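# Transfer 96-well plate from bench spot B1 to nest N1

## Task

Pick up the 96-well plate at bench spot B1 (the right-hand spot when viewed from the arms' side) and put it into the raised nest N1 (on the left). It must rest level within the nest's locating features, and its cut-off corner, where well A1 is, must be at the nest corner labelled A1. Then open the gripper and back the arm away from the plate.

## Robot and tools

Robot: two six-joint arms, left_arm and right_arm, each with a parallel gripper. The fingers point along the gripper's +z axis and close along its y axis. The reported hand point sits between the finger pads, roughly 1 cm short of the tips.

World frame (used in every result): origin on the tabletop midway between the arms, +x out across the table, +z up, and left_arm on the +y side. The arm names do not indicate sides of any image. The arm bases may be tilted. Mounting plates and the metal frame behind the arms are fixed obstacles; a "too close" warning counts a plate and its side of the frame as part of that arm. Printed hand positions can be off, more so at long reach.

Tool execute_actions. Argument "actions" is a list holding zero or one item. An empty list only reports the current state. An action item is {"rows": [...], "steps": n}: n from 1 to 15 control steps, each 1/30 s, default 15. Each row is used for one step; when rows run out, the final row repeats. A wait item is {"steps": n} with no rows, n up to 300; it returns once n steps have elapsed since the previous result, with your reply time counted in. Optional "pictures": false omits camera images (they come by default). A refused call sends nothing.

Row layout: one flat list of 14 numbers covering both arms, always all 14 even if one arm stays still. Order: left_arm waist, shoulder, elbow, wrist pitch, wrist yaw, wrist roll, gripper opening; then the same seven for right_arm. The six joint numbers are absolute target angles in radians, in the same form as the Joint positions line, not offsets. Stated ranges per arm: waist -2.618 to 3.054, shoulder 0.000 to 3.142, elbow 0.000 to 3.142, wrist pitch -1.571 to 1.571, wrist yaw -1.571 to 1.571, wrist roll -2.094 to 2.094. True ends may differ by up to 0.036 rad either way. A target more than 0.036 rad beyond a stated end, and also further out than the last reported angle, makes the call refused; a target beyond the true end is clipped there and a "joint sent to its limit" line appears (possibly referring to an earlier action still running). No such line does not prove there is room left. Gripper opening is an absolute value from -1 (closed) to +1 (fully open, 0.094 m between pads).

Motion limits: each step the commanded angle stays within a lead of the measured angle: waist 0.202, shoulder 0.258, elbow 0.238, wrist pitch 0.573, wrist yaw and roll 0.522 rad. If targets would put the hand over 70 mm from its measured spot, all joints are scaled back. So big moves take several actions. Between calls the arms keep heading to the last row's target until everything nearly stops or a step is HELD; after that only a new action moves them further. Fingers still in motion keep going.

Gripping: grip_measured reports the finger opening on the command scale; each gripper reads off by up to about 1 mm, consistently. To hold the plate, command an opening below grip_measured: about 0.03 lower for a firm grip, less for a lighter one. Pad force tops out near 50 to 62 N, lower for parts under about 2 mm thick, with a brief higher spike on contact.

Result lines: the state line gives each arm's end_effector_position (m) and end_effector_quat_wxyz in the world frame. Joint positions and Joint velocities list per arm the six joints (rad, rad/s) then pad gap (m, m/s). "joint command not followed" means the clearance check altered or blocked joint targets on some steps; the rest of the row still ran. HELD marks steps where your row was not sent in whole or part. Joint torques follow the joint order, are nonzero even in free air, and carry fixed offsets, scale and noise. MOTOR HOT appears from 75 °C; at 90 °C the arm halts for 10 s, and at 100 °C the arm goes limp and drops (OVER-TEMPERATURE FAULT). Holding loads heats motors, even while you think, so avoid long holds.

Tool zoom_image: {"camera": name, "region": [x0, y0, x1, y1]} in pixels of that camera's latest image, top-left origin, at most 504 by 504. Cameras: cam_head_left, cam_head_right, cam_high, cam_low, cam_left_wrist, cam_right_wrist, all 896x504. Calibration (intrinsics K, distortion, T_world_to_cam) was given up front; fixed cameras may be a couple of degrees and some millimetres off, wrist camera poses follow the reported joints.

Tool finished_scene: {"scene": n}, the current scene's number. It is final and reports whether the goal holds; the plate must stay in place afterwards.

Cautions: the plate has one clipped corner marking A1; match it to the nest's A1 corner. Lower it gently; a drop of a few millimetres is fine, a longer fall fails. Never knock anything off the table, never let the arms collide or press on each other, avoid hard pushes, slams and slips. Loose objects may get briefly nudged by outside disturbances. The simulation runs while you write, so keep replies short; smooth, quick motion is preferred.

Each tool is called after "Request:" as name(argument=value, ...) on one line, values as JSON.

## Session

Request:
execute_actions(actions=[])

Scene clock: 0.00 s of 13200.00 s.
left_arm: end_effector_position=(+0.4142, +0.5145, +0.1467) grip_measured=+1.000 end_effector_quat_wxyz=(+0.074, -0.003, +0.996, -0.059) | right_arm: end_effector_position=(+0.3910, -0.6277, +0.3783) grip_measured=+1.000 end_effector_quat_wxyz=(+0.611, -0.061, +0.768, -0.182)
Joint positions: left_arm=[ 0.187  1.871  1.754 -1.162  0.023  0.386  0.094] | right_arm=[-0.963  1.122  1.078  0.077 -0.656 -0.469  0.094]
Joint velocities: left_arm=[ 0.007 -0.007 -0.007 -0.051 -0.007 -0.066  0.   ] | right_arm=[ 0.002 -0.002 -0.017 -0.081 -0.051  0.007  0.   ]
Joint torques (N m, as the arm reports them, + toward a larger angle): no reading
Motor temperatures (°C, as the motors report them): left_arm=[24 29 25 25 23 20] | right_arm=[22 25 24 22 22 19]
camera_calibration (this result's frames):
cam_left_wrist: T_world_to_cam=[[-0.160361, -0.981343, 0.106066, 0.557318], [-0.884048, 0.190588, 0.426773, 0.245695], [-0.439026, -0.0253302, -0.898117, 0.416108], [0, 0, 0, 1]] pos_world=[0.48926, 0.510633, 0.209746]
cam_right_wrist: T_world_to_cam=[[-0.144465, -0.944723, 0.294328, -0.6496], [-0.819217, -0.0526416, -0.571063, 0.51752], [0.55499, -0.323617, -0.766328, -0.0168041], [0, 0, 0, 1]] pos_world=[0.339443, -0.591887, 0.473855]

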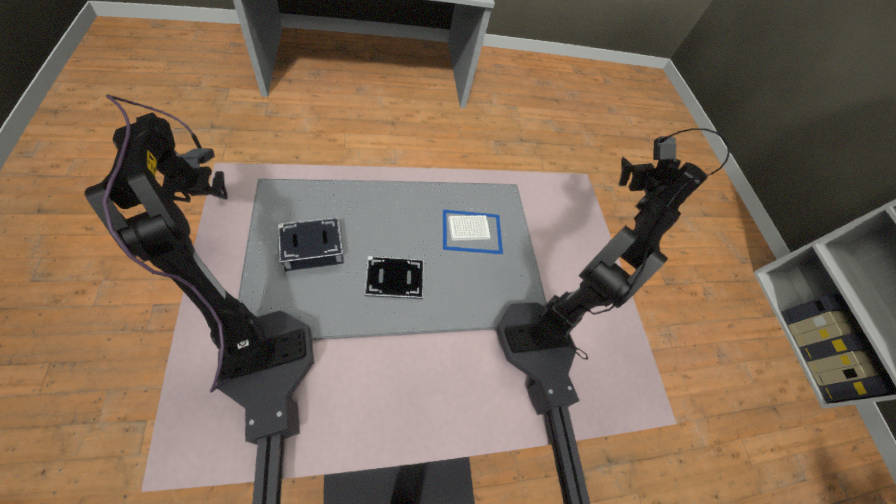

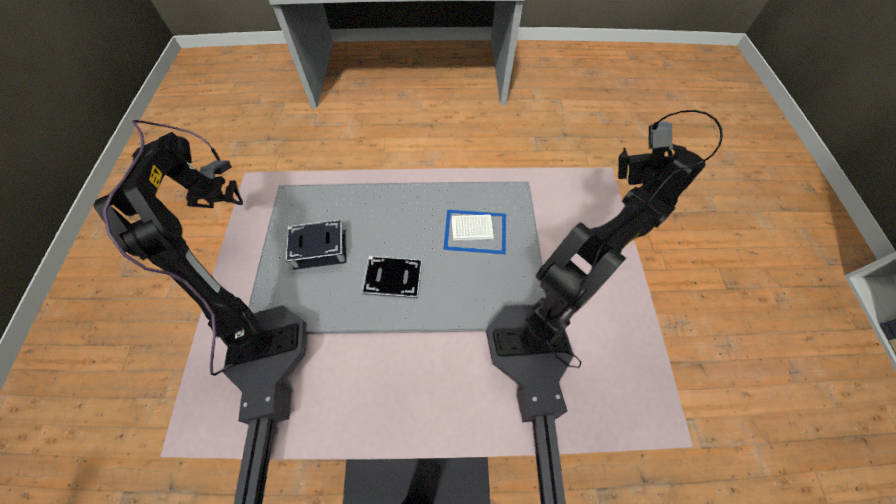

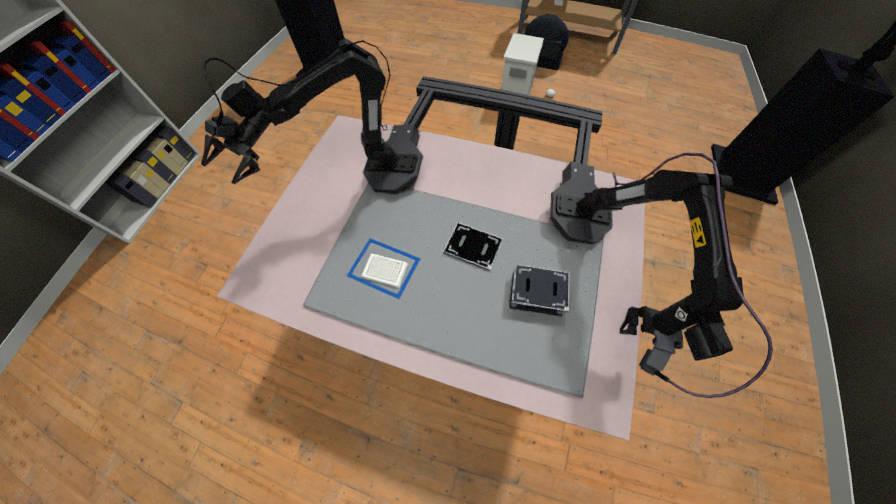

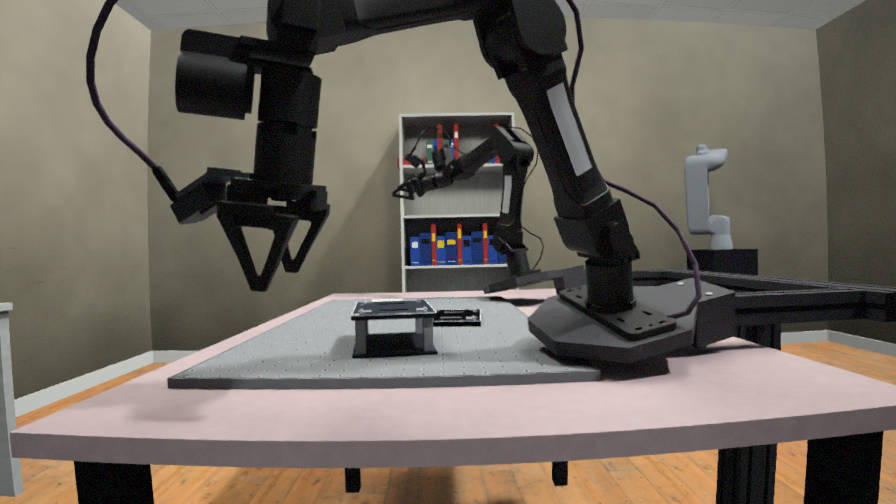

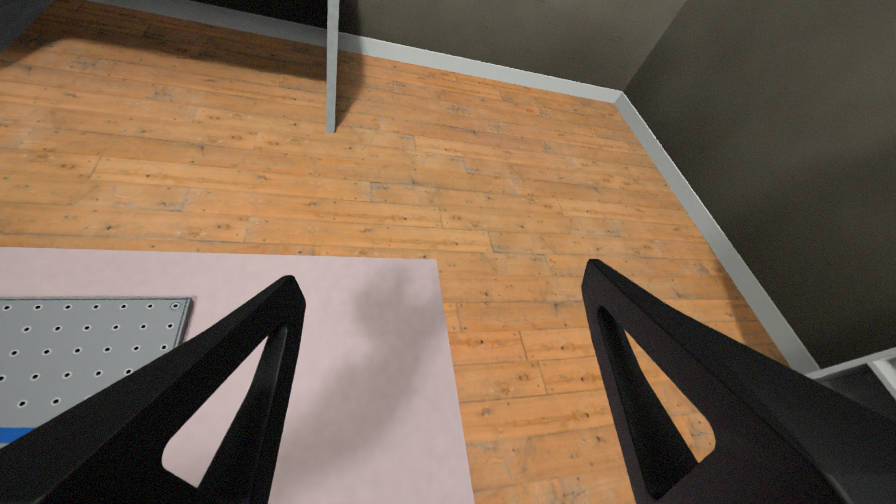

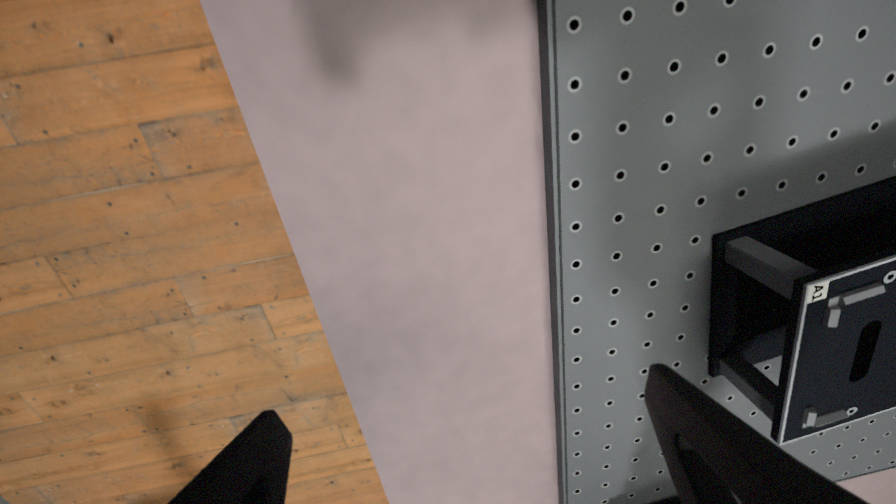

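Request:
zoom_image(camera="cam_head_right", region=[435, 200, 515, 260])

Request:
zoom_image(camera="cam_high", region=[345, 235, 425, 300])

Region (435, 200, 515, 260) of cam_head_right's 896x504 image, scaled by 6.300, with more detail than that image has; it fills the top 378 rows of this view, and the rest is white.

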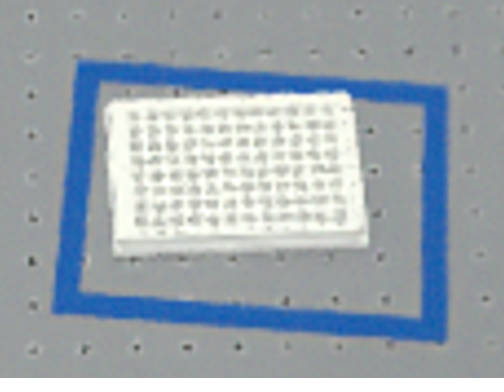

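Region (345, 235, 425, 300) of cam_high's 896x504 image, scaled by 6.300, with more detail than that image has; it fills the top 410 rows of this view, and the rest is white.

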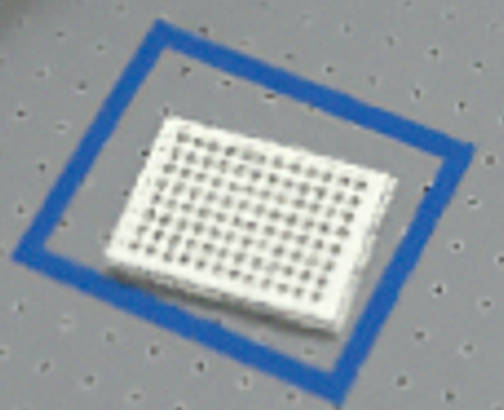

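Request:
execute_actions(actions=[{"rows":[[-0.2,1.4,1.5,-1.2,0,0.2,1,0.35,1.7,1.61,-1.05,0.232,-1.195,1]]}], pictures=false)

Request:
execute_actions(actions=[{"steps":20}], pictures=false)

Request:
execute_actions(actions=[{"rows":[[-0.2,1.4,1.5,-1.2,0,0.2,1,0.35,2.012,1.61,-1.04,0.232,-1.195,1]]}], pictures=false)

Request:
execute_actions(actions=[{"steps":15}])

Scene clock: 15.43 s of 13200.00 s.
left_arm: end_effector_position=(+0.3624, +0.3804, +0.2734) grip_measured=+1.000 end_effector_quat_wxyz=(+0.199, +0.090, +0.972, -0.084) | right_arm: end_effector_position=(+0.4578, -0.4705, +0.1451) grip_measured=+1.000 end_effector_quat_wxyz=(+0.110, -0.435, +0.889, -0.094)
Joint positions: left_arm=[-0.206  1.376  1.507 -1.188  0.005  0.218  0.094] | right_arm=[-0.238  1.749  1.552 -0.873  0.152 -1.118  0.094]
Joint velocities: left_arm=[ 0.066  0.164  0.002 -0.081 -0.095 -0.007  0.   ] | right_arm=[ 1.839  0.198  0.017 -1.179  0.491 -0.491  0.   ]
Joint torques (N m, as the arm reports them, + toward a larger angle): left_arm=[-1.24 -5.76  5.2   0.96  0.16 -0.06] | right_arm=[  1.37 -13.81   9.23   0.88  -0.09  -0.06]
Motor temperatures (°C, as the motors report them): left_arm=[24 34 27 25 23 20] | right_arm=[22 26 26 24 22 19]
Steps of this call (steps 1 to 130: nothing new was sent; then 10.60 s passed at rest; steps 131 to 145: all 15 steps of this action). Readings (joint positions):
131: left_arm=[0.175 1.848 1.720 -1.140 0.013 0.364] | right_arm=[-0.941 1.141 1.110 0.012 -0.595 -0.529]
132: left_arm=[0.152 1.809 1.664 -1.132 0.002 0.340] | right_arm=[-0.898 1.185 1.171 -0.062 -0.519 -0.601]
134: left_arm=[0.073 1.720 1.572 -1.155 -0.004 0.306] | right_arm=[-0.797 1.304 1.303 -0.203 -0.368 -0.747]
138: left_arm=[-0.133 1.532 1.508 -1.179 -0.004 0.258] | right_arm=[-0.609 1.555 1.514 -0.455 -0.105 -0.941]
145: the state above

Scene clock: 16.10 s of 13200.00 s.
left_arm: end_effector_position=(+0.3631, +0.3805, +0.2663) grip_measured=+1.000 end_effector_quat_wxyz=(+0.186, +0.084, +0.975, -0.085) | right_arm: end_effector_position=(+0.4180, -0.2504, +0.1931) grip_measured=+1.000 end_effector_quat_wxyz=(-0.127, +0.691, -0.709, +0.057)
Joint positions: left_arm=[-0.204  1.396  1.507 -1.193  0.001  0.205  0.094] | right_arm=[ 0.347  1.726  1.577 -1.035  0.236 -1.188  0.094]
Joint velocities: left_arm=[ 0.012 -0.017 -0.002  0.037 -0.007 -0.051  0.   ] | right_arm=[-0.012 -0.007 -0.007 -0.007 -0.007 -0.037  0.   ]
Joint torques (N m, as the arm reports them, + toward a larger angle): left_arm=[-1.   -6.95  5.01  0.8   0.13 -0.04] | right_arm=[  1.88 -10.2    7.88   0.67  -0.03  -0.08]
Motor temperatures (°C, as the motors report them): left_arm=[24 34 27 25 23 20] | right_arm=[22 27 26 24 22 19]
Steps of this call (steps 1 to 20: the robot went on to your last target). Readings (joint positions):
1: left_arm=[-0.204 1.381 1.507 -1.190 0.004 0.215] | right_arm=[-0.172 1.752 1.552 -0.906 0.168 -1.131]
2: left_arm=[-0.204 1.386 1.507 -1.191 0.002 0.213] | right_arm=[-0.105 1.752 1.552 -0.930 0.180 -1.141]
4: left_arm=[-0.204 1.394 1.507 -1.191 0.002 0.210] | right_arm=[0.028 1.750 1.561 -0.962 0.198 -1.157]
8: left_arm=[-0.204 1.396 1.507 -1.192 0.001 0.207] | right_arm=[0.285 1.743 1.575 -0.989 0.216 -1.174]
20: the state above

Scene clock: 16.60 s of 13200.00 s.
left_arm: end_effector_position=(+0.3631, +0.3805, +0.2663) grip_measured=+1.000 end_effector_quat_wxyz=(+0.186, +0.084, +0.975, -0.085) | right_arm: end_effector_position=(+0.3993, -0.2303, +0.0775) grip_measured=+1.000 end_effector_quat_wxyz=(+0.010, +0.723, -0.691, +0.003)
Joint positions: left_arm=[-0.204  1.396  1.507 -1.193  0.001  0.205  0.094] | right_arm=[ 0.347  2.043  1.591 -1.036  0.238 -1.189  0.094]
Joint velocities: left_arm=[-0.027 -0.002  0.007  0.022 -0.037 -0.007  0.   ] | right_arm=[-0.012 -0.217 -0.002 -0.007 -0.022 -0.007  0.   ]
Joint torques (N m, as the arm reports them, + toward a larger angle): left_arm=[-0.97 -6.93  5.2   0.81  0.14 -0.04] | right_arm=[  2.27 -11.65   6.21   0.29  -0.05  -0.06]
Motor temperatures (°C, as the motors report them): left_arm=[24 34 27 25 23 20] | right_arm=[22 27 26 24 22 19]
Steps of this call (steps 1 to 15: all 15 steps of this action). Readings (joint positions):
1: left_arm=[-0.204 1.396 1.507 -1.193 0.001 0.205] | right_arm=[0.347 1.745 1.585 -1.042 0.236 -1.189]
2: left_arm=[-0.204 1.396 1.507 -1.193 0.001 0.205] | right_arm=[0.347 1.778 1.600 -1.041 0.237 -1.189]
4: left_arm=[-0.204 1.396 1.507 -1.193 0.001 0.205] | right_arm=[0.347 1.874 1.614 -1.028 0.238 -1.189]
8: left_arm=[-0.204 1.396 1.507 -1.193 0.001 0.205] | right_arm=[0.347 2.048 1.604 -1.025 0.238 -1.189]
15: the state above

Scene clock: 17.10 s of 13200.00 s.
left_arm: end_effector_position=(+0.3631, +0.3805, +0.2663) grip_measured=+1.000 end_effector_quat_wxyz=(+0.186, +0.084, +0.975, -0.085) | right_arm: end_effector_position=(+0.4009, -0.2308, +0.0822) grip_measured=+1.000 end_effector_quat_wxyz=(+0.004, +0.722, -0.692, +0.005)
Joint positions: left_arm=[-0.204  1.396  1.507 -1.193  0.001  0.205  0.094] | right_arm=[ 0.347  2.031  1.591 -1.036  0.238 -1.189  0.094]
Joint velocities: left_arm=[ 0.002 -0.012 -0.007  0.125  0.007  0.022  0.   ] | right_arm=[ 0.002  0.007  0.002  0.007 -0.007  0.007  0.   ]
Joint torques (N m, as the arm reports them, + toward a larger angle): left_arm=[-0.98 -6.93  5.18  0.81  0.14 -0.04] | right_arm=[  2.06 -11.59   6.34   0.3   -0.08  -0.08]
Motor temperatures (°C, as the motors report them): left_arm=[24 34 27 25 23 20] | right_arm=[22 27 26 24 22 19]
Steps of this call (steps 1 to 15: the robot went on to your last target). Readings (joint positions):
1: left_arm=[-0.204 1.396 1.507 -1.193 0.001 0.205] | right_arm=[0.347 2.037 1.591 -1.036 0.238 -1.189]
2: left_arm=[-0.204 1.396 1.507 -1.193 0.001 0.205] | right_arm=[0.347 2.033 1.591 -1.036 0.238 -1.189]
4: left_arm=[-0.204 1.396 1.507 -1.193 0.001 0.205] | right_arm=[0.347 2.031 1.591 -1.036 0.238 -1.189]
8: left_arm=[-0.204 1.396 1.507 -1.193 0.001 0.205] | right_arm=[0.347 2.031 1.591 -1.036 0.238 -1.189]
15: the state above
camera_calibration (this result's frames):
cam_left_wrist: T_world_to_cam=[[-0.341958, -0.936005, 0.0834288, 0.459597], [-0.914542, 0.351895, 0.199458, 0.1853], [-0.216052, -0.0080929, -0.976348, 0.431093], [0, 0, 0, 1]] pos_world=[0.419766, 0.368467, 0.345594]
cam_right_wrist: T_world_to_cam=[[0.99974, -0.0227451, 0.00155611, -0.407932], [-0.017752, -0.733813, 0.679119, -0.203767], [-0.0143047, -0.67897, -0.734026, 0.0228117], [0, 0, 0, 1]] pos_world=[0.404535, -0.143317, 0.155762]

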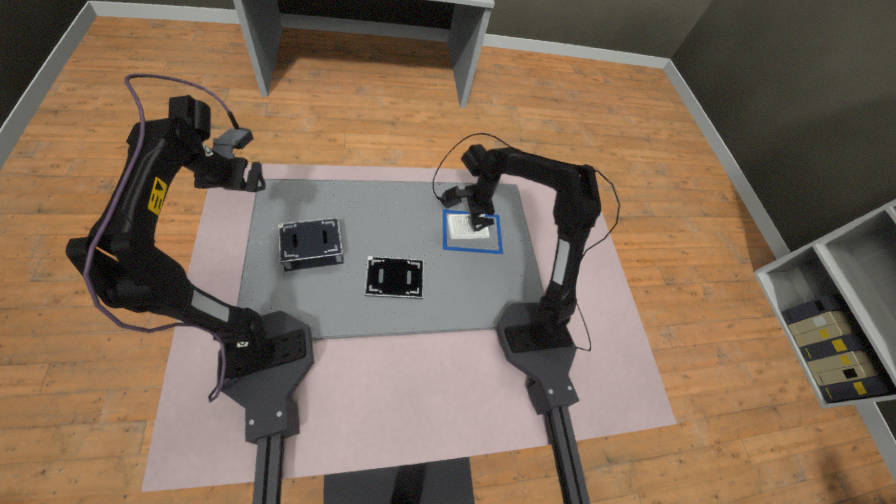

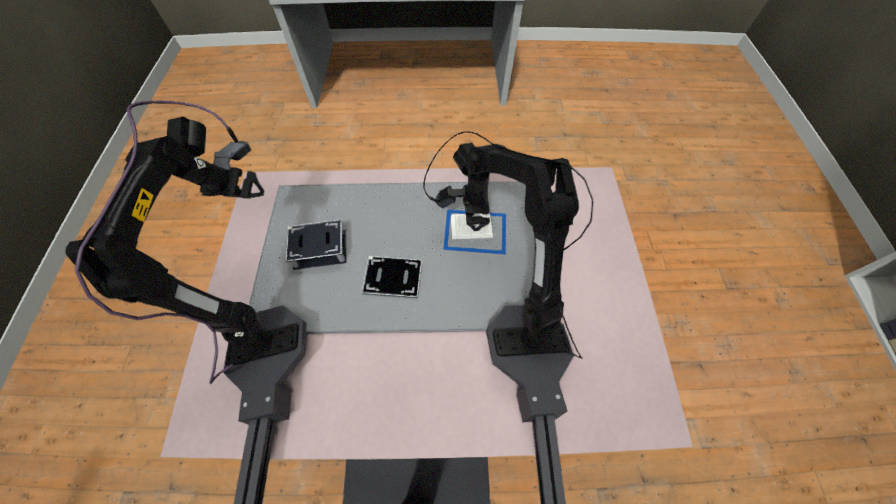

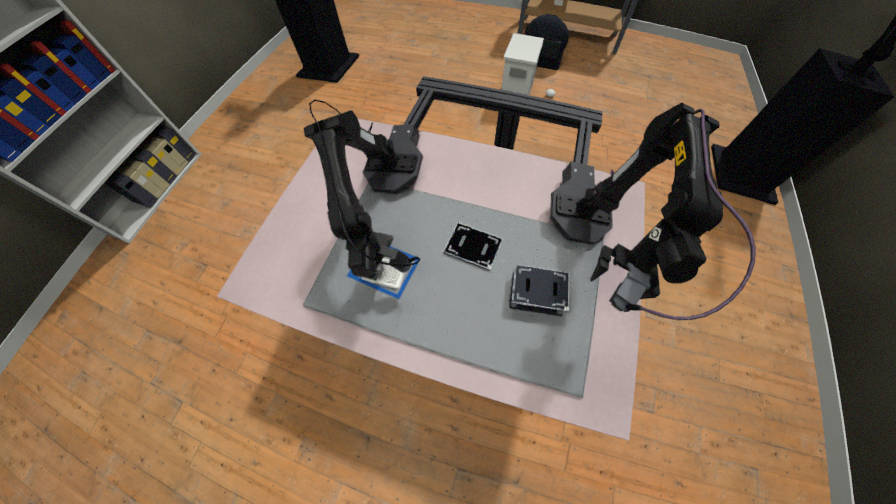

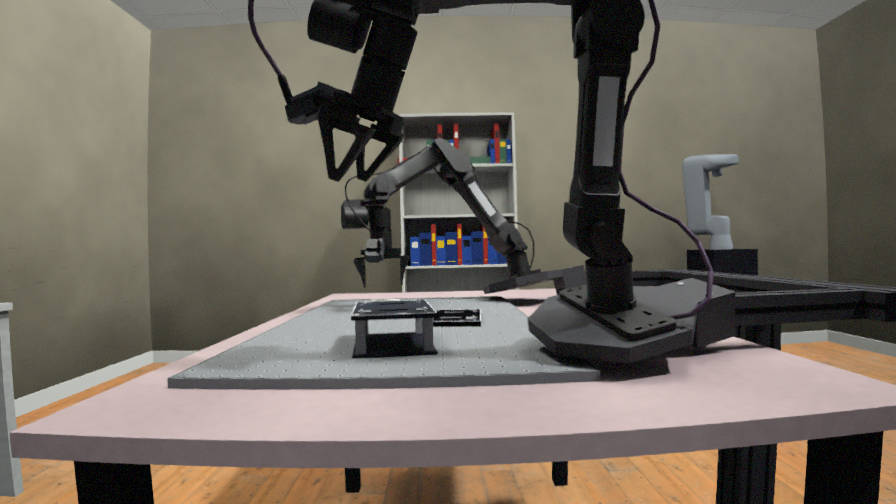

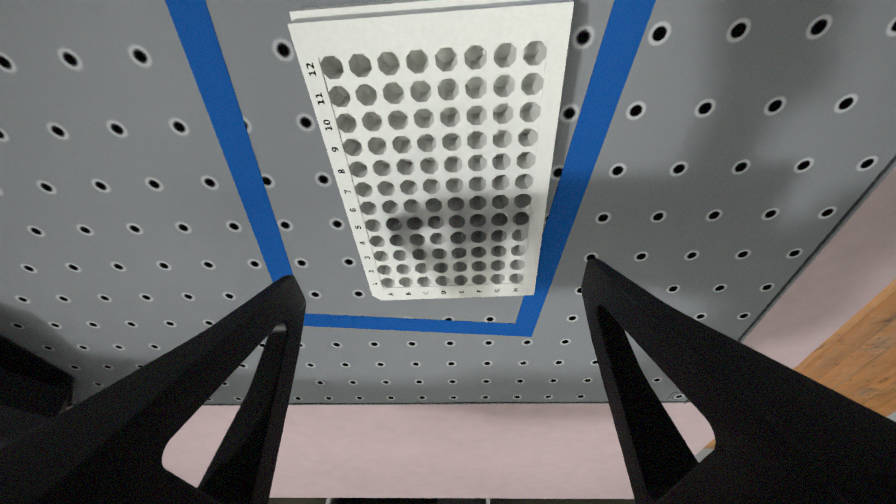

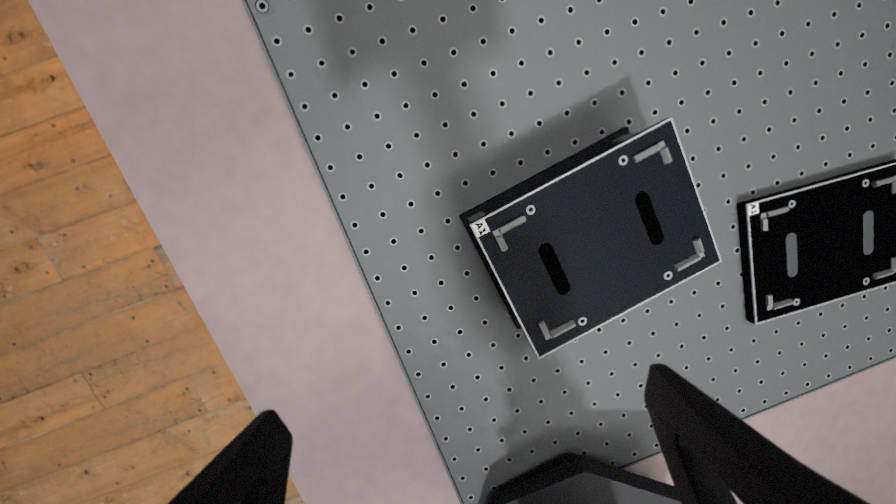

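Request:
execute_actions(actions=[{"rows":[[-0.2,1.4,1.5,-1.2,0,0.2,1,0.33,2.075,1.527,-0.94,0.208,1.95,1]]}], pictures=false)

Request:
execute_actions(actions=[{"steps":40}])

Scene clock: 23.23 s of 13200.00 s.
left_arm: end_effector_position=(+0.3631, +0.3805, +0.2663) grip_measured=+1.000 end_effector_quat_wxyz=(+0.186, +0.084, +0.975, -0.085) | right_arm: end_effector_position=(+0.3906, -0.2291, +0.0466) grip_measured=+1.000 end_effector_quat_wxyz=(-0.024, -0.062, +0.998, -0.004)
Joint positions: left_arm=[-0.204  1.396  1.507 -1.193  0.001  0.205  0.094] | right_arm=[ 0.331  2.087  1.532 -0.963  0.215  0.293  0.094]
Joint velocities: left_arm=[-0.012 -0.012 -0.007  0.022 -0.051  0.007  0.   ] | right_arm=[ 0.007 -0.007 -0.007  0.022 -0.007  2.85   0.   ]
Joint torques (N m, as the arm reports them, + toward a larger angle): left_arm=[-0.96 -6.95  5.2   0.81  0.13 -0.05] | right_arm=[  1.75 -11.28   4.44   0.43  -0.03   0.01]
Motor temperatures (°C, as the motors report them): left_arm=[24 33 27 25 23 20] | right_arm=[22 29 26 23 22 19]
Steps of this call (steps 1 to 15: the robot went on to your last target; steps 16 to 90: nothing new was sent; then 2.63 s passed at rest; steps 91 to 105: all 15 steps of this action). Readings (joint positions):
91: left_arm=[-0.204 1.396 1.507 -1.193 0.001 0.205] | right_arm=[0.346 2.032 1.583 -1.025 0.235 -1.106]
92: left_arm=[-0.204 1.396 1.507 -1.193 0.001 0.205] | right_arm=[0.345 2.035 1.573 -1.008 0.233 -1.005]
94: left_arm=[-0.204 1.396 1.507 -1.193 0.001 0.205] | right_arm=[0.339 2.052 1.555 -0.987 0.228 -0.805]
98: left_arm=[-0.204 1.396 1.507 -1.193 0.001 0.205] | right_arm=[0.332 2.084 1.535 -0.972 0.224 -0.405]
105: the state above

Scene clock: 24.57 s of 13200.00 s.
left_arm: end_effector_position=(+0.3631, +0.3805, +0.2663) grip_measured=+1.000 end_effector_quat_wxyz=(+0.186, +0.084, +0.975, -0.085) | right_arm: end_effector_position=(+0.3938, -0.2253, +0.0464) grip_measured=+1.000 end_effector_quat_wxyz=(-0.015, +0.691, +0.722, -0.010)
Joint positions: left_arm=[-0.204  1.396  1.507 -1.193  0.001  0.205  0.094] | right_arm=[ 0.331  2.087  1.532 -0.944  0.204  1.94   0.094]
Joint velocities: left_arm=[-0.027 -0.027  0.002 -0.066 -0.051 -0.037  0.   ] | right_arm=[-0.012 -0.007 -0.012 -0.037 -0.007  0.022  0.   ]
Joint torques (N m, as the arm reports them, + toward a larger angle): left_arm=[-0.98 -6.91  5.16  0.81  0.13 -0.04] | right_arm=[  1.74 -11.29   4.38   0.31   0.02   0.06]
Motor temperatures (°C, as the motors report them): left_arm=[24 33 27 25 23 20] | right_arm=[22 29 26 23 22 19]
Steps of this call (steps 1 to 40: the robot went on to your last target). Readings (joint positions):
1: left_arm=[-0.204 1.396 1.507 -1.193 0.001 0.205] | right_arm=[0.331 2.087 1.532 -0.962 0.214 0.393]
2: left_arm=[-0.204 1.396 1.507 -1.193 0.001 0.205] | right_arm=[0.331 2.087 1.532 -0.961 0.213 0.493]
4: left_arm=[-0.204 1.396 1.507 -1.193 0.001 0.205] | right_arm=[0.331 2.087 1.532 -0.960 0.211 0.693]
8: left_arm=[-0.204 1.396 1.507 -1.193 0.001 0.205] | right_arm=[0.331 2.087 1.532 -0.957 0.207 1.092]
40: the state above
camera_calibration (this result's frames):
cam_left_wrist: T_world_to_cam=[[-0.341958, -0.936005, 0.0834288, 0.459597], [-0.914542, 0.351895, 0.199458, 0.1853], [-0.216052, -0.0080929, -0.976348, 0.431093], [0, 0, 0, 1]] pos_world=[0.419766, 0.368467, 0.345594]
cam_right_wrist: T_world_to_cam=[[-0.999158, 0.019804, 0.0359184, 0.394523], [0.0388261, 0.739, 0.672586, 0.134289], [-0.0132237, 0.673415, -0.739147, 0.304696], [0, 0, 0, 1]] pos_world=[0.393007, -0.312239, 0.120723]

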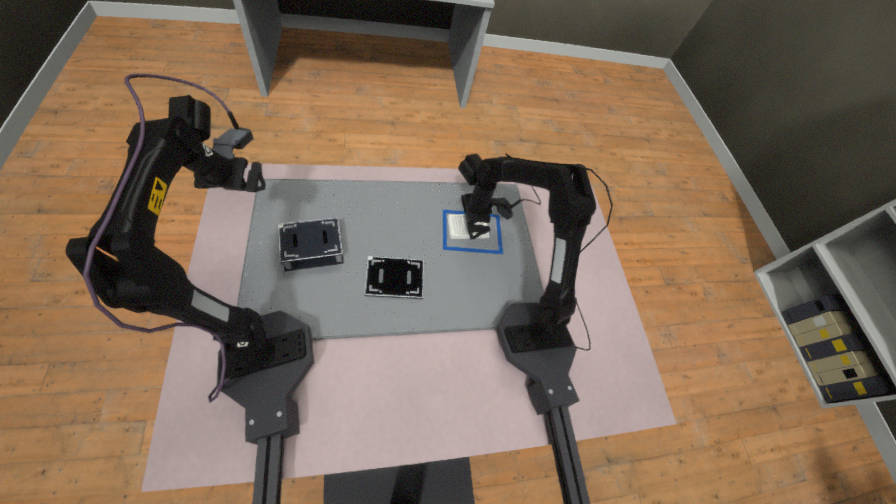

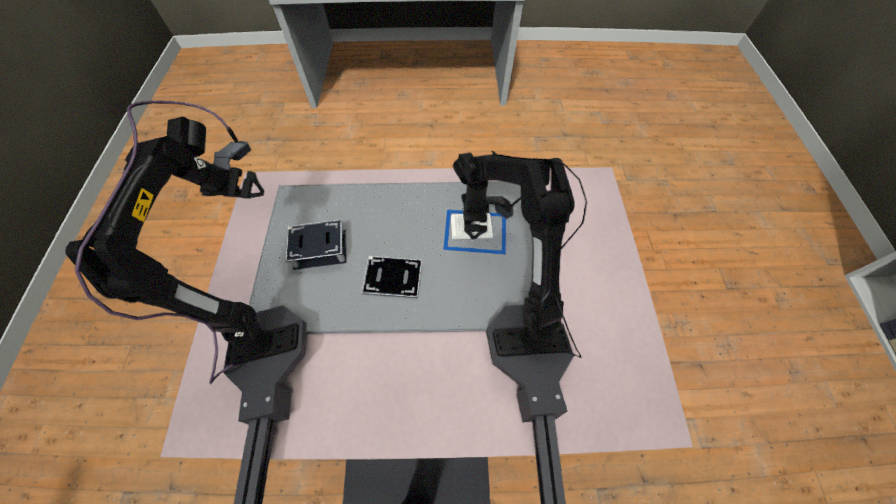

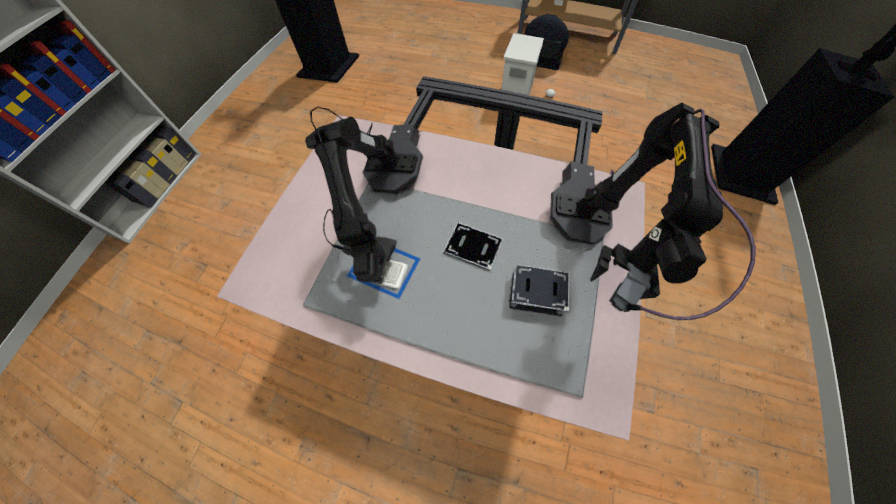

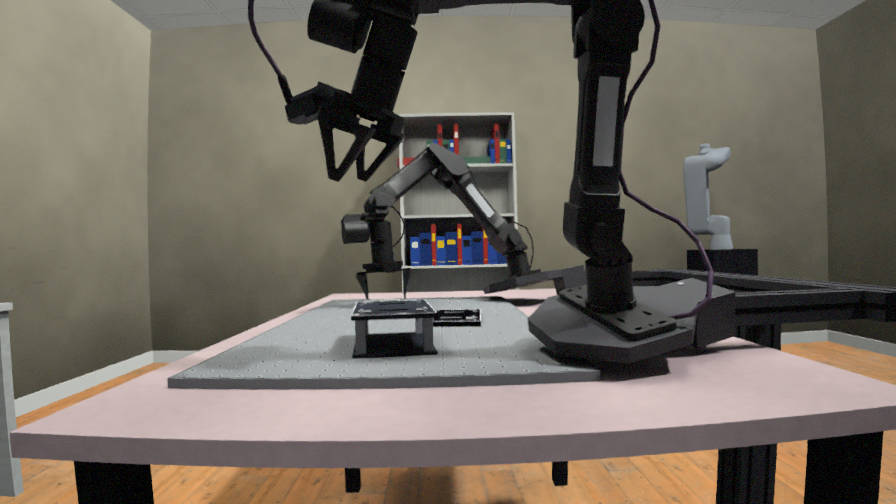

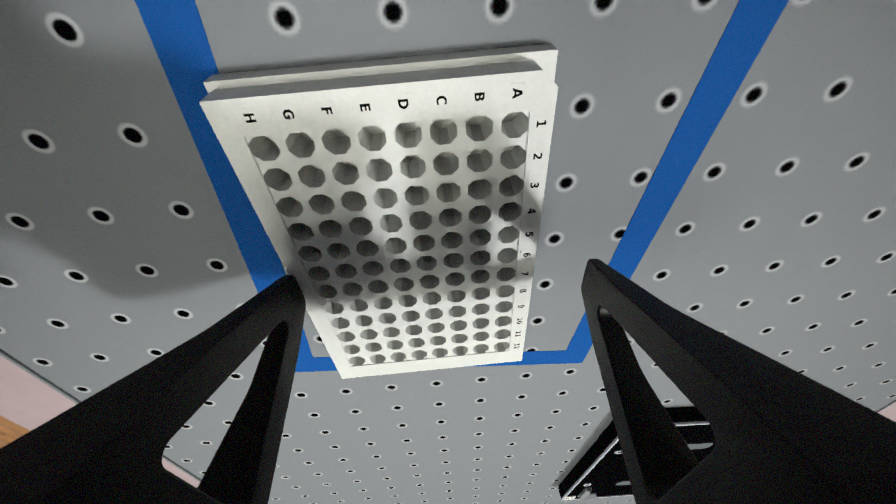

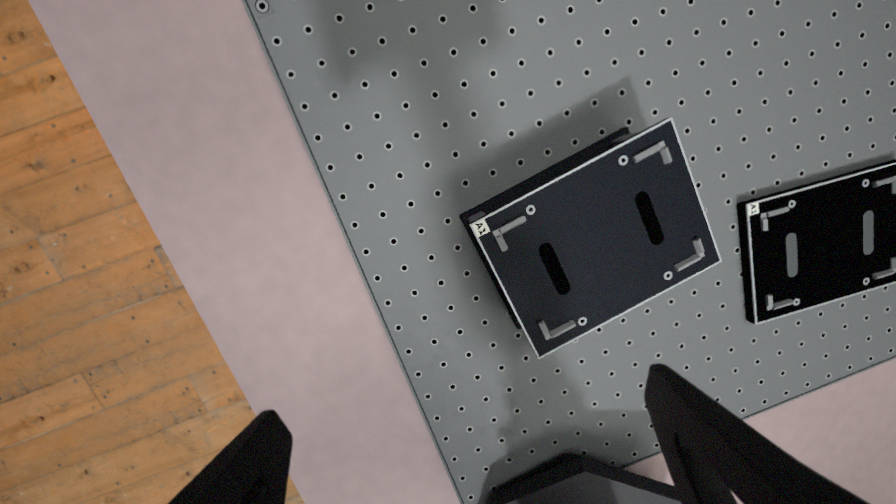

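Request:
execute_actions(actions=[{"rows":[[-0.2,1.4,1.5,-1.2,0,0.2,1,0.325,2.095,1.53,-0.89,0.238,1.945,1]]}], pictures=false)

Request:
execute_actions(actions=[{"rows":[[-0.2,1.4,1.5,-1.2,0,0.2,1,0.32,2.131,1.53,-0.877,0.238,1.945,1]]}])

Scene clock: 29.97 s of 13200.00 s.
left_arm: end_effector_position=(+0.3631, +0.3805, +0.2663) grip_measured=+1.000 end_effector_quat_wxyz=(+0.186, +0.084, +0.975, -0.085) | right_arm: end_effector_position=(+0.4059, -0.2233, +0.0463) grip_measured=+1.000 end_effector_quat_wxyz=(+0.002, +0.695, +0.719, +0.008)
Joint positions: left_arm=[-0.204  1.396  1.507 -1.193  0.001  0.205  0.094] | right_arm=[ 0.331  2.087  1.532 -0.896  0.22   1.94   0.094]
Joint velocities: left_arm=[-0.017 -0.007  0.007 -0.007 -0.037 -0.051  0.   ] | right_arm=[ 0.007  0.002  0.022  0.022 -0.022 -0.007  0.   ]
Joint torques (N m, as the arm reports them, + toward a larger angle): left_arm=[-0.98 -6.93  5.15  0.81  0.13 -0.04] | right_arm=[ 1.5  -9.91  4.71  0.41  0.18  0.05]
Motor temperatures (°C, as the motors report them): left_arm=[24 32 27 25 23 20] | right_arm=[22 30 26 23 22 19]
Steps of this call (steps 1 to 15: the robot went on to your last target; steps 16 to 90: nothing new was sent; then 1.90 s passed at rest; steps 91 to 105: all 15 steps of this action). Readings (joint positions):
91: left_arm=[-0.204 1.396 1.507 -1.193 0.001 0.205] | right_arm=[0.331 2.087 1.532 -0.940 0.206 1.940]
92: left_arm=[-0.204 1.396 1.507 -1.193 0.001 0.205] | right_arm=[0.331 2.087 1.532 -0.932 0.209 1.940]
94: left_arm=[-0.204 1.396 1.507 -1.193 0.001 0.205] | right_arm=[0.331 2.087 1.532 -0.917 0.213 1.940]
98: left_arm=[-0.204 1.396 1.507 -1.193 0.001 0.205] | right_arm=[0.331 2.087 1.532 -0.903 0.218 1.940]
105: the state above

Scene clock: 30.47 s of 13200.00 s.
left_arm: end_effector_position=(+0.3631, +0.3805, +0.2663) grip_measured=+1.000 end_effector_quat_wxyz=(+0.186, +0.084, +0.975, -0.085) | right_arm: end_effector_position=(+0.4041, -0.2241, +0.0296) grip_measured=+1.000 end_effector_quat_wxyz=(-0.002, +0.696, +0.718, -0.004)
Joint positions: left_arm=[-0.204  1.396  1.507 -1.193  0.001  0.205  0.094] | right_arm=[ 0.323  2.129  1.532 -0.878  0.222  1.941  0.094]
Joint velocities: left_arm=[ 0.022  0.017  0.007 -0.051  0.037 -0.037  0.   ] | right_arm=[ 0.002  0.002 -0.007  0.007  0.022  0.007  0.   ]
Joint torques (N m, as the arm reports them, + toward a larger angle): left_arm=[-1.   -6.93  5.18  0.8   0.14 -0.04] | right_arm=[  1.66 -10.5    4.68   0.29   0.14   0.06]
Motor temperatures (°C, as the motors report them): left_arm=[24 32 27 25 23 20] | right_arm=[22 30 26 23 22 19]
Steps of this call (steps 1 to 15: all 15 steps of this action). Readings (joint positions):
1: left_arm=[-0.204 1.396 1.507 -1.193 0.001 0.205] | right_arm=[0.330 2.090 1.532 -0.895 0.220 1.940]
2: left_arm=[-0.204 1.396 1.507 -1.193 0.001 0.205] | right_arm=[0.330 2.095 1.532 -0.890 0.221 1.940]
4: left_arm=[-0.204 1.396 1.507 -1.193 0.001 0.205] | right_arm=[0.327 2.112 1.532 -0.886 0.221 1.940]
8: left_arm=[-0.204 1.396 1.507 -1.193 0.001 0.205] | right_arm=[0.324 2.129 1.532 -0.881 0.222 1.941]
15: the state above
camera_calibration (this result's frames):
cam_left_wrist: T_world_to_cam=[[-0.341958, -0.936005, 0.0834288, 0.459597], [-0.914542, 0.351895, 0.199458, 0.1853], [-0.216052, -0.0080929, -0.976348, 0.431093], [0, 0, 0, 1]] pos_world=[0.419766, 0.368467, 0.345594]
cam_right_wrist: T_world_to_cam=[[-0.999394, 0.0337804, 0.00835853, 0.409408], [0.0307539, 0.744962, 0.666398, 0.149094], [0.0162844, 0.666251, -0.74555, 0.278268], [0, 0, 0, 1]] pos_world=[0.400043, -0.310296, 0.104684]

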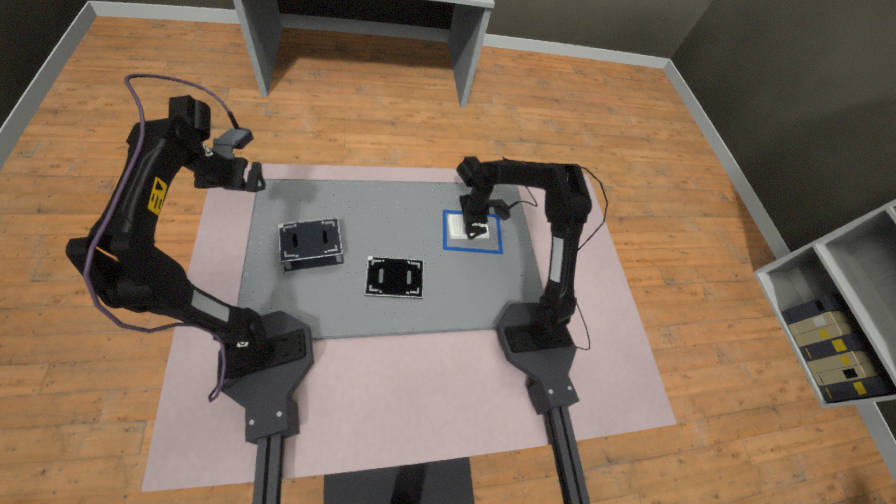

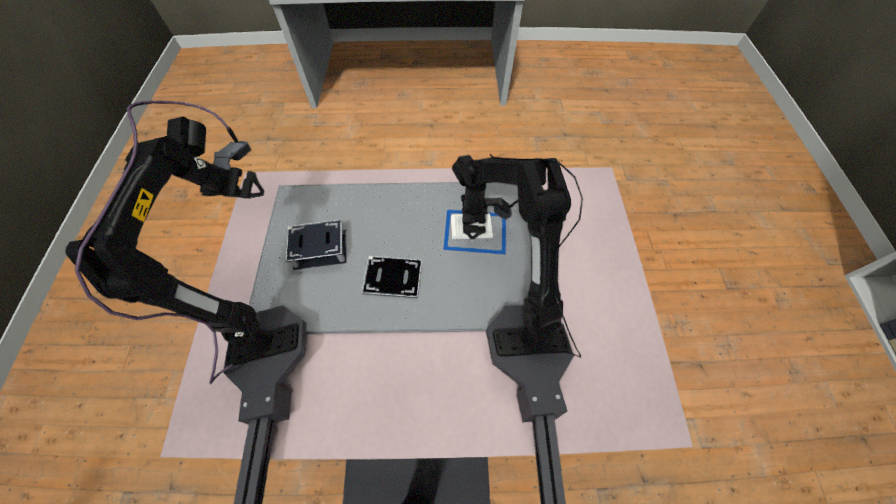

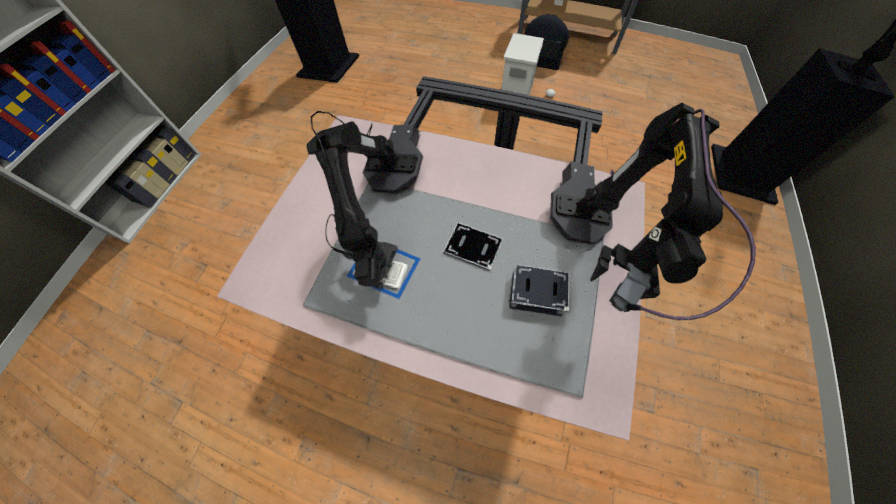

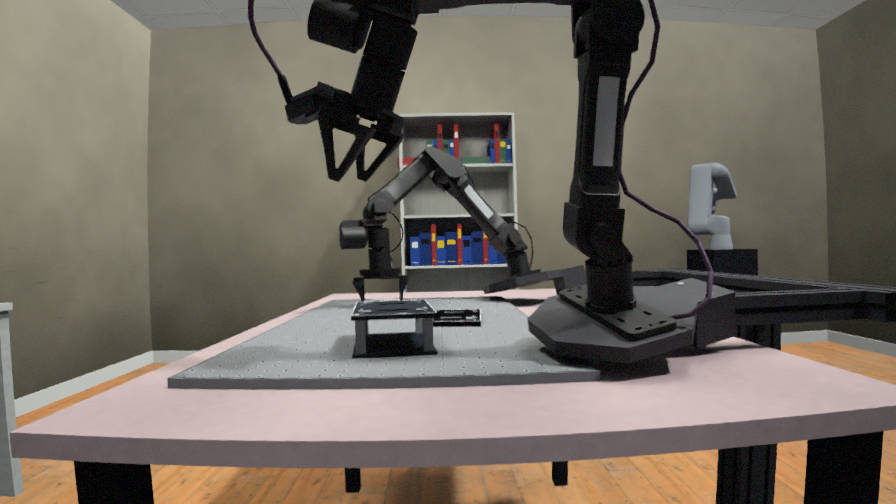

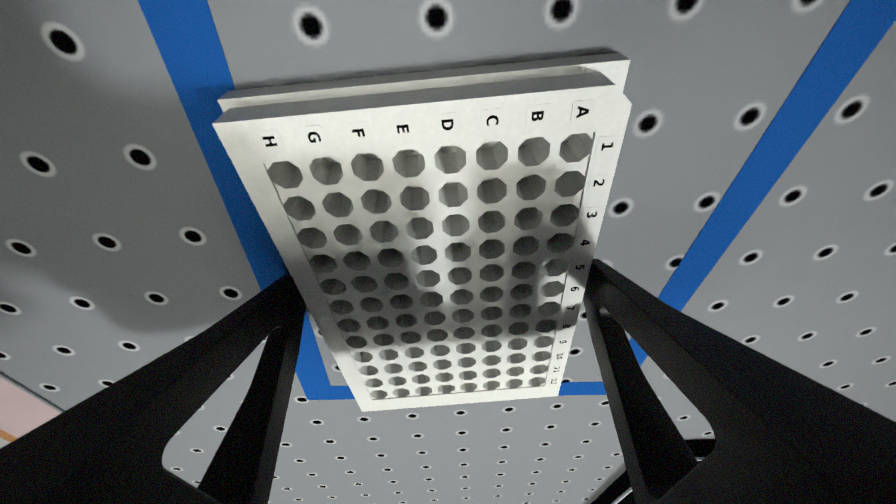

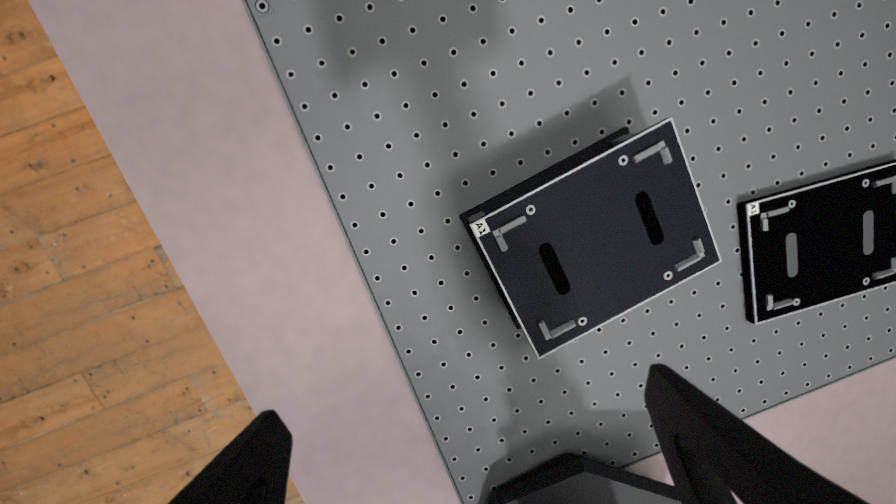

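Request:
execute_actions(actions=[{"rows":[[-0.2,1.4,1.5,-1.2,0,0.2,1,0.32,2.131,1.53,-0.885,0.238,1.93,0.85],[-0.2,1.4,1.5,-1.2,0,0.2,1,0.32,2.131,1.53,-0.885,0.238,1.93,0.8],[-0.2,1.4,1.5,-1.2,0,0.2,1,0.32,2.131,1.53,-0.885,0.238,1.93,0.71]]}], pictures=false)

Request:
execute_actions(actions=[{"steps":10}], pictures=false)

Scene clock: 37.10 s of 13200.00 s.
left_arm: end_effector_position=(+0.3631, +0.3805, +0.2663) grip_measured=+1.000 end_effector_quat_wxyz=(+0.186, +0.084, +0.975, -0.085) | right_arm: end_effector_position=(+0.4041, -0.2241, +0.0296) grip_measured=+0.746 end_effector_quat_wxyz=(-0.002, +0.695, +0.719, -0.004)
Joint positions: left_arm=[-0.204  1.396  1.507 -1.193  0.001  0.205  0.094] | right_arm=[ 0.323  2.129  1.532 -0.878  0.222  1.938  0.082]
Joint velocities: left_arm=[-0.022 -0.007  0.002 -0.095 -0.022  0.081  0.   ] | right_arm=[ 0.007 -0.007  0.012 -0.022 -0.007 -0.066 -0.001]
Joint torques (N m, as the arm reports them, + toward a larger angle): left_arm=[-0.98 -6.93  5.18  0.8   0.13 -0.04] | right_arm=[  1.8  -10.44   4.57   0.26   0.14  -0.11]
Motor temperatures (°C, as the motors report them): left_arm=[24 32 27 25 23 20] | right_arm=[22 31 26 22 22 19]
Steps of this call (steps 1 to 15: the robot went on to your last target; steps 16 to 90: nothing new was sent; then 3.13 s passed at rest; steps 91 to 105: all 15 steps of this action). Readings (joint positions):
91: left_arm=[-0.204 1.396 1.507 -1.193 0.001 0.205] | right_arm=[0.323 2.129 1.532 -0.878 0.222 1.940]
92: left_arm=[-0.204 1.396 1.507 -1.193 0.001 0.205] | right_arm=[0.323 2.129 1.532 -0.878 0.222 1.940]
94: left_arm=[-0.204 1.396 1.507 -1.193 0.001 0.205] | right_arm=[0.323 2.129 1.532 -0.878 0.222 1.939]
98: left_arm=[-0.204 1.396 1.507 -1.193 0.001 0.205] | right_arm=[0.323 2.129 1.532 -0.878 0.222 1.939]
105: the state above

Scene clock: 37.43 s of 13200.00 s.
left_arm: end_effector_position=(+0.3631, +0.3805, +0.2663) grip_measured=+1.000 end_effector_quat_wxyz=(+0.186, +0.084, +0.975, -0.085) | right_arm: end_effector_position=(+0.4041, -0.2241, +0.0296) grip_measured=+0.746 end_effector_quat_wxyz=(-0.002, +0.695, +0.719, -0.004)
Joint positions: left_arm=[-0.204  1.396  1.507 -1.193  0.001  0.205  0.094] | right_arm=[ 0.323  2.129  1.532 -0.878  0.222  1.938  0.082]
Joint velocities: left_arm=[ 0.017 -0.007  0.002 -0.007 -0.022 -0.022  0.   ] | right_arm=[-0.002  0.002  0.002 -0.007 -0.007 -0.007 -0.   ]
Joint torques (N m, as the arm reports them, + toward a larger angle): left_arm=[-0.99 -6.93  5.2   0.81  0.13 -0.04] | right_arm=[  1.78 -10.43   4.56   0.24   0.14  -0.12]
Motor temperatures (°C, as the motors report them): left_arm=[24 32 27 25 23 20] | right_arm=[22 31 26 22 22 19]
Steps of this call (steps 1 to 10: the robot went on to your last target). Readings (joint positions):
1: left_arm=[-0.204 1.396 1.507 -1.193 0.001 0.205] | right_arm=[0.323 2.129 1.532 -0.878 0.222 1.938]
2: left_arm=[-0.204 1.396 1.507 -1.193 0.001 0.205] | right_arm=[0.323 2.129 1.532 -0.878 0.222 1.938]
4: left_arm=[-0.204 1.396 1.507 -1.193 0.001 0.205] | right_arm=[0.323 2.129 1.532 -0.878 0.222 1.938]
8: left_arm=[-0.204 1.396 1.507 -1.193 0.001 0.205] | right_arm=[0.323 2.129 1.532 -0.878 0.222 1.938]
10: the state above


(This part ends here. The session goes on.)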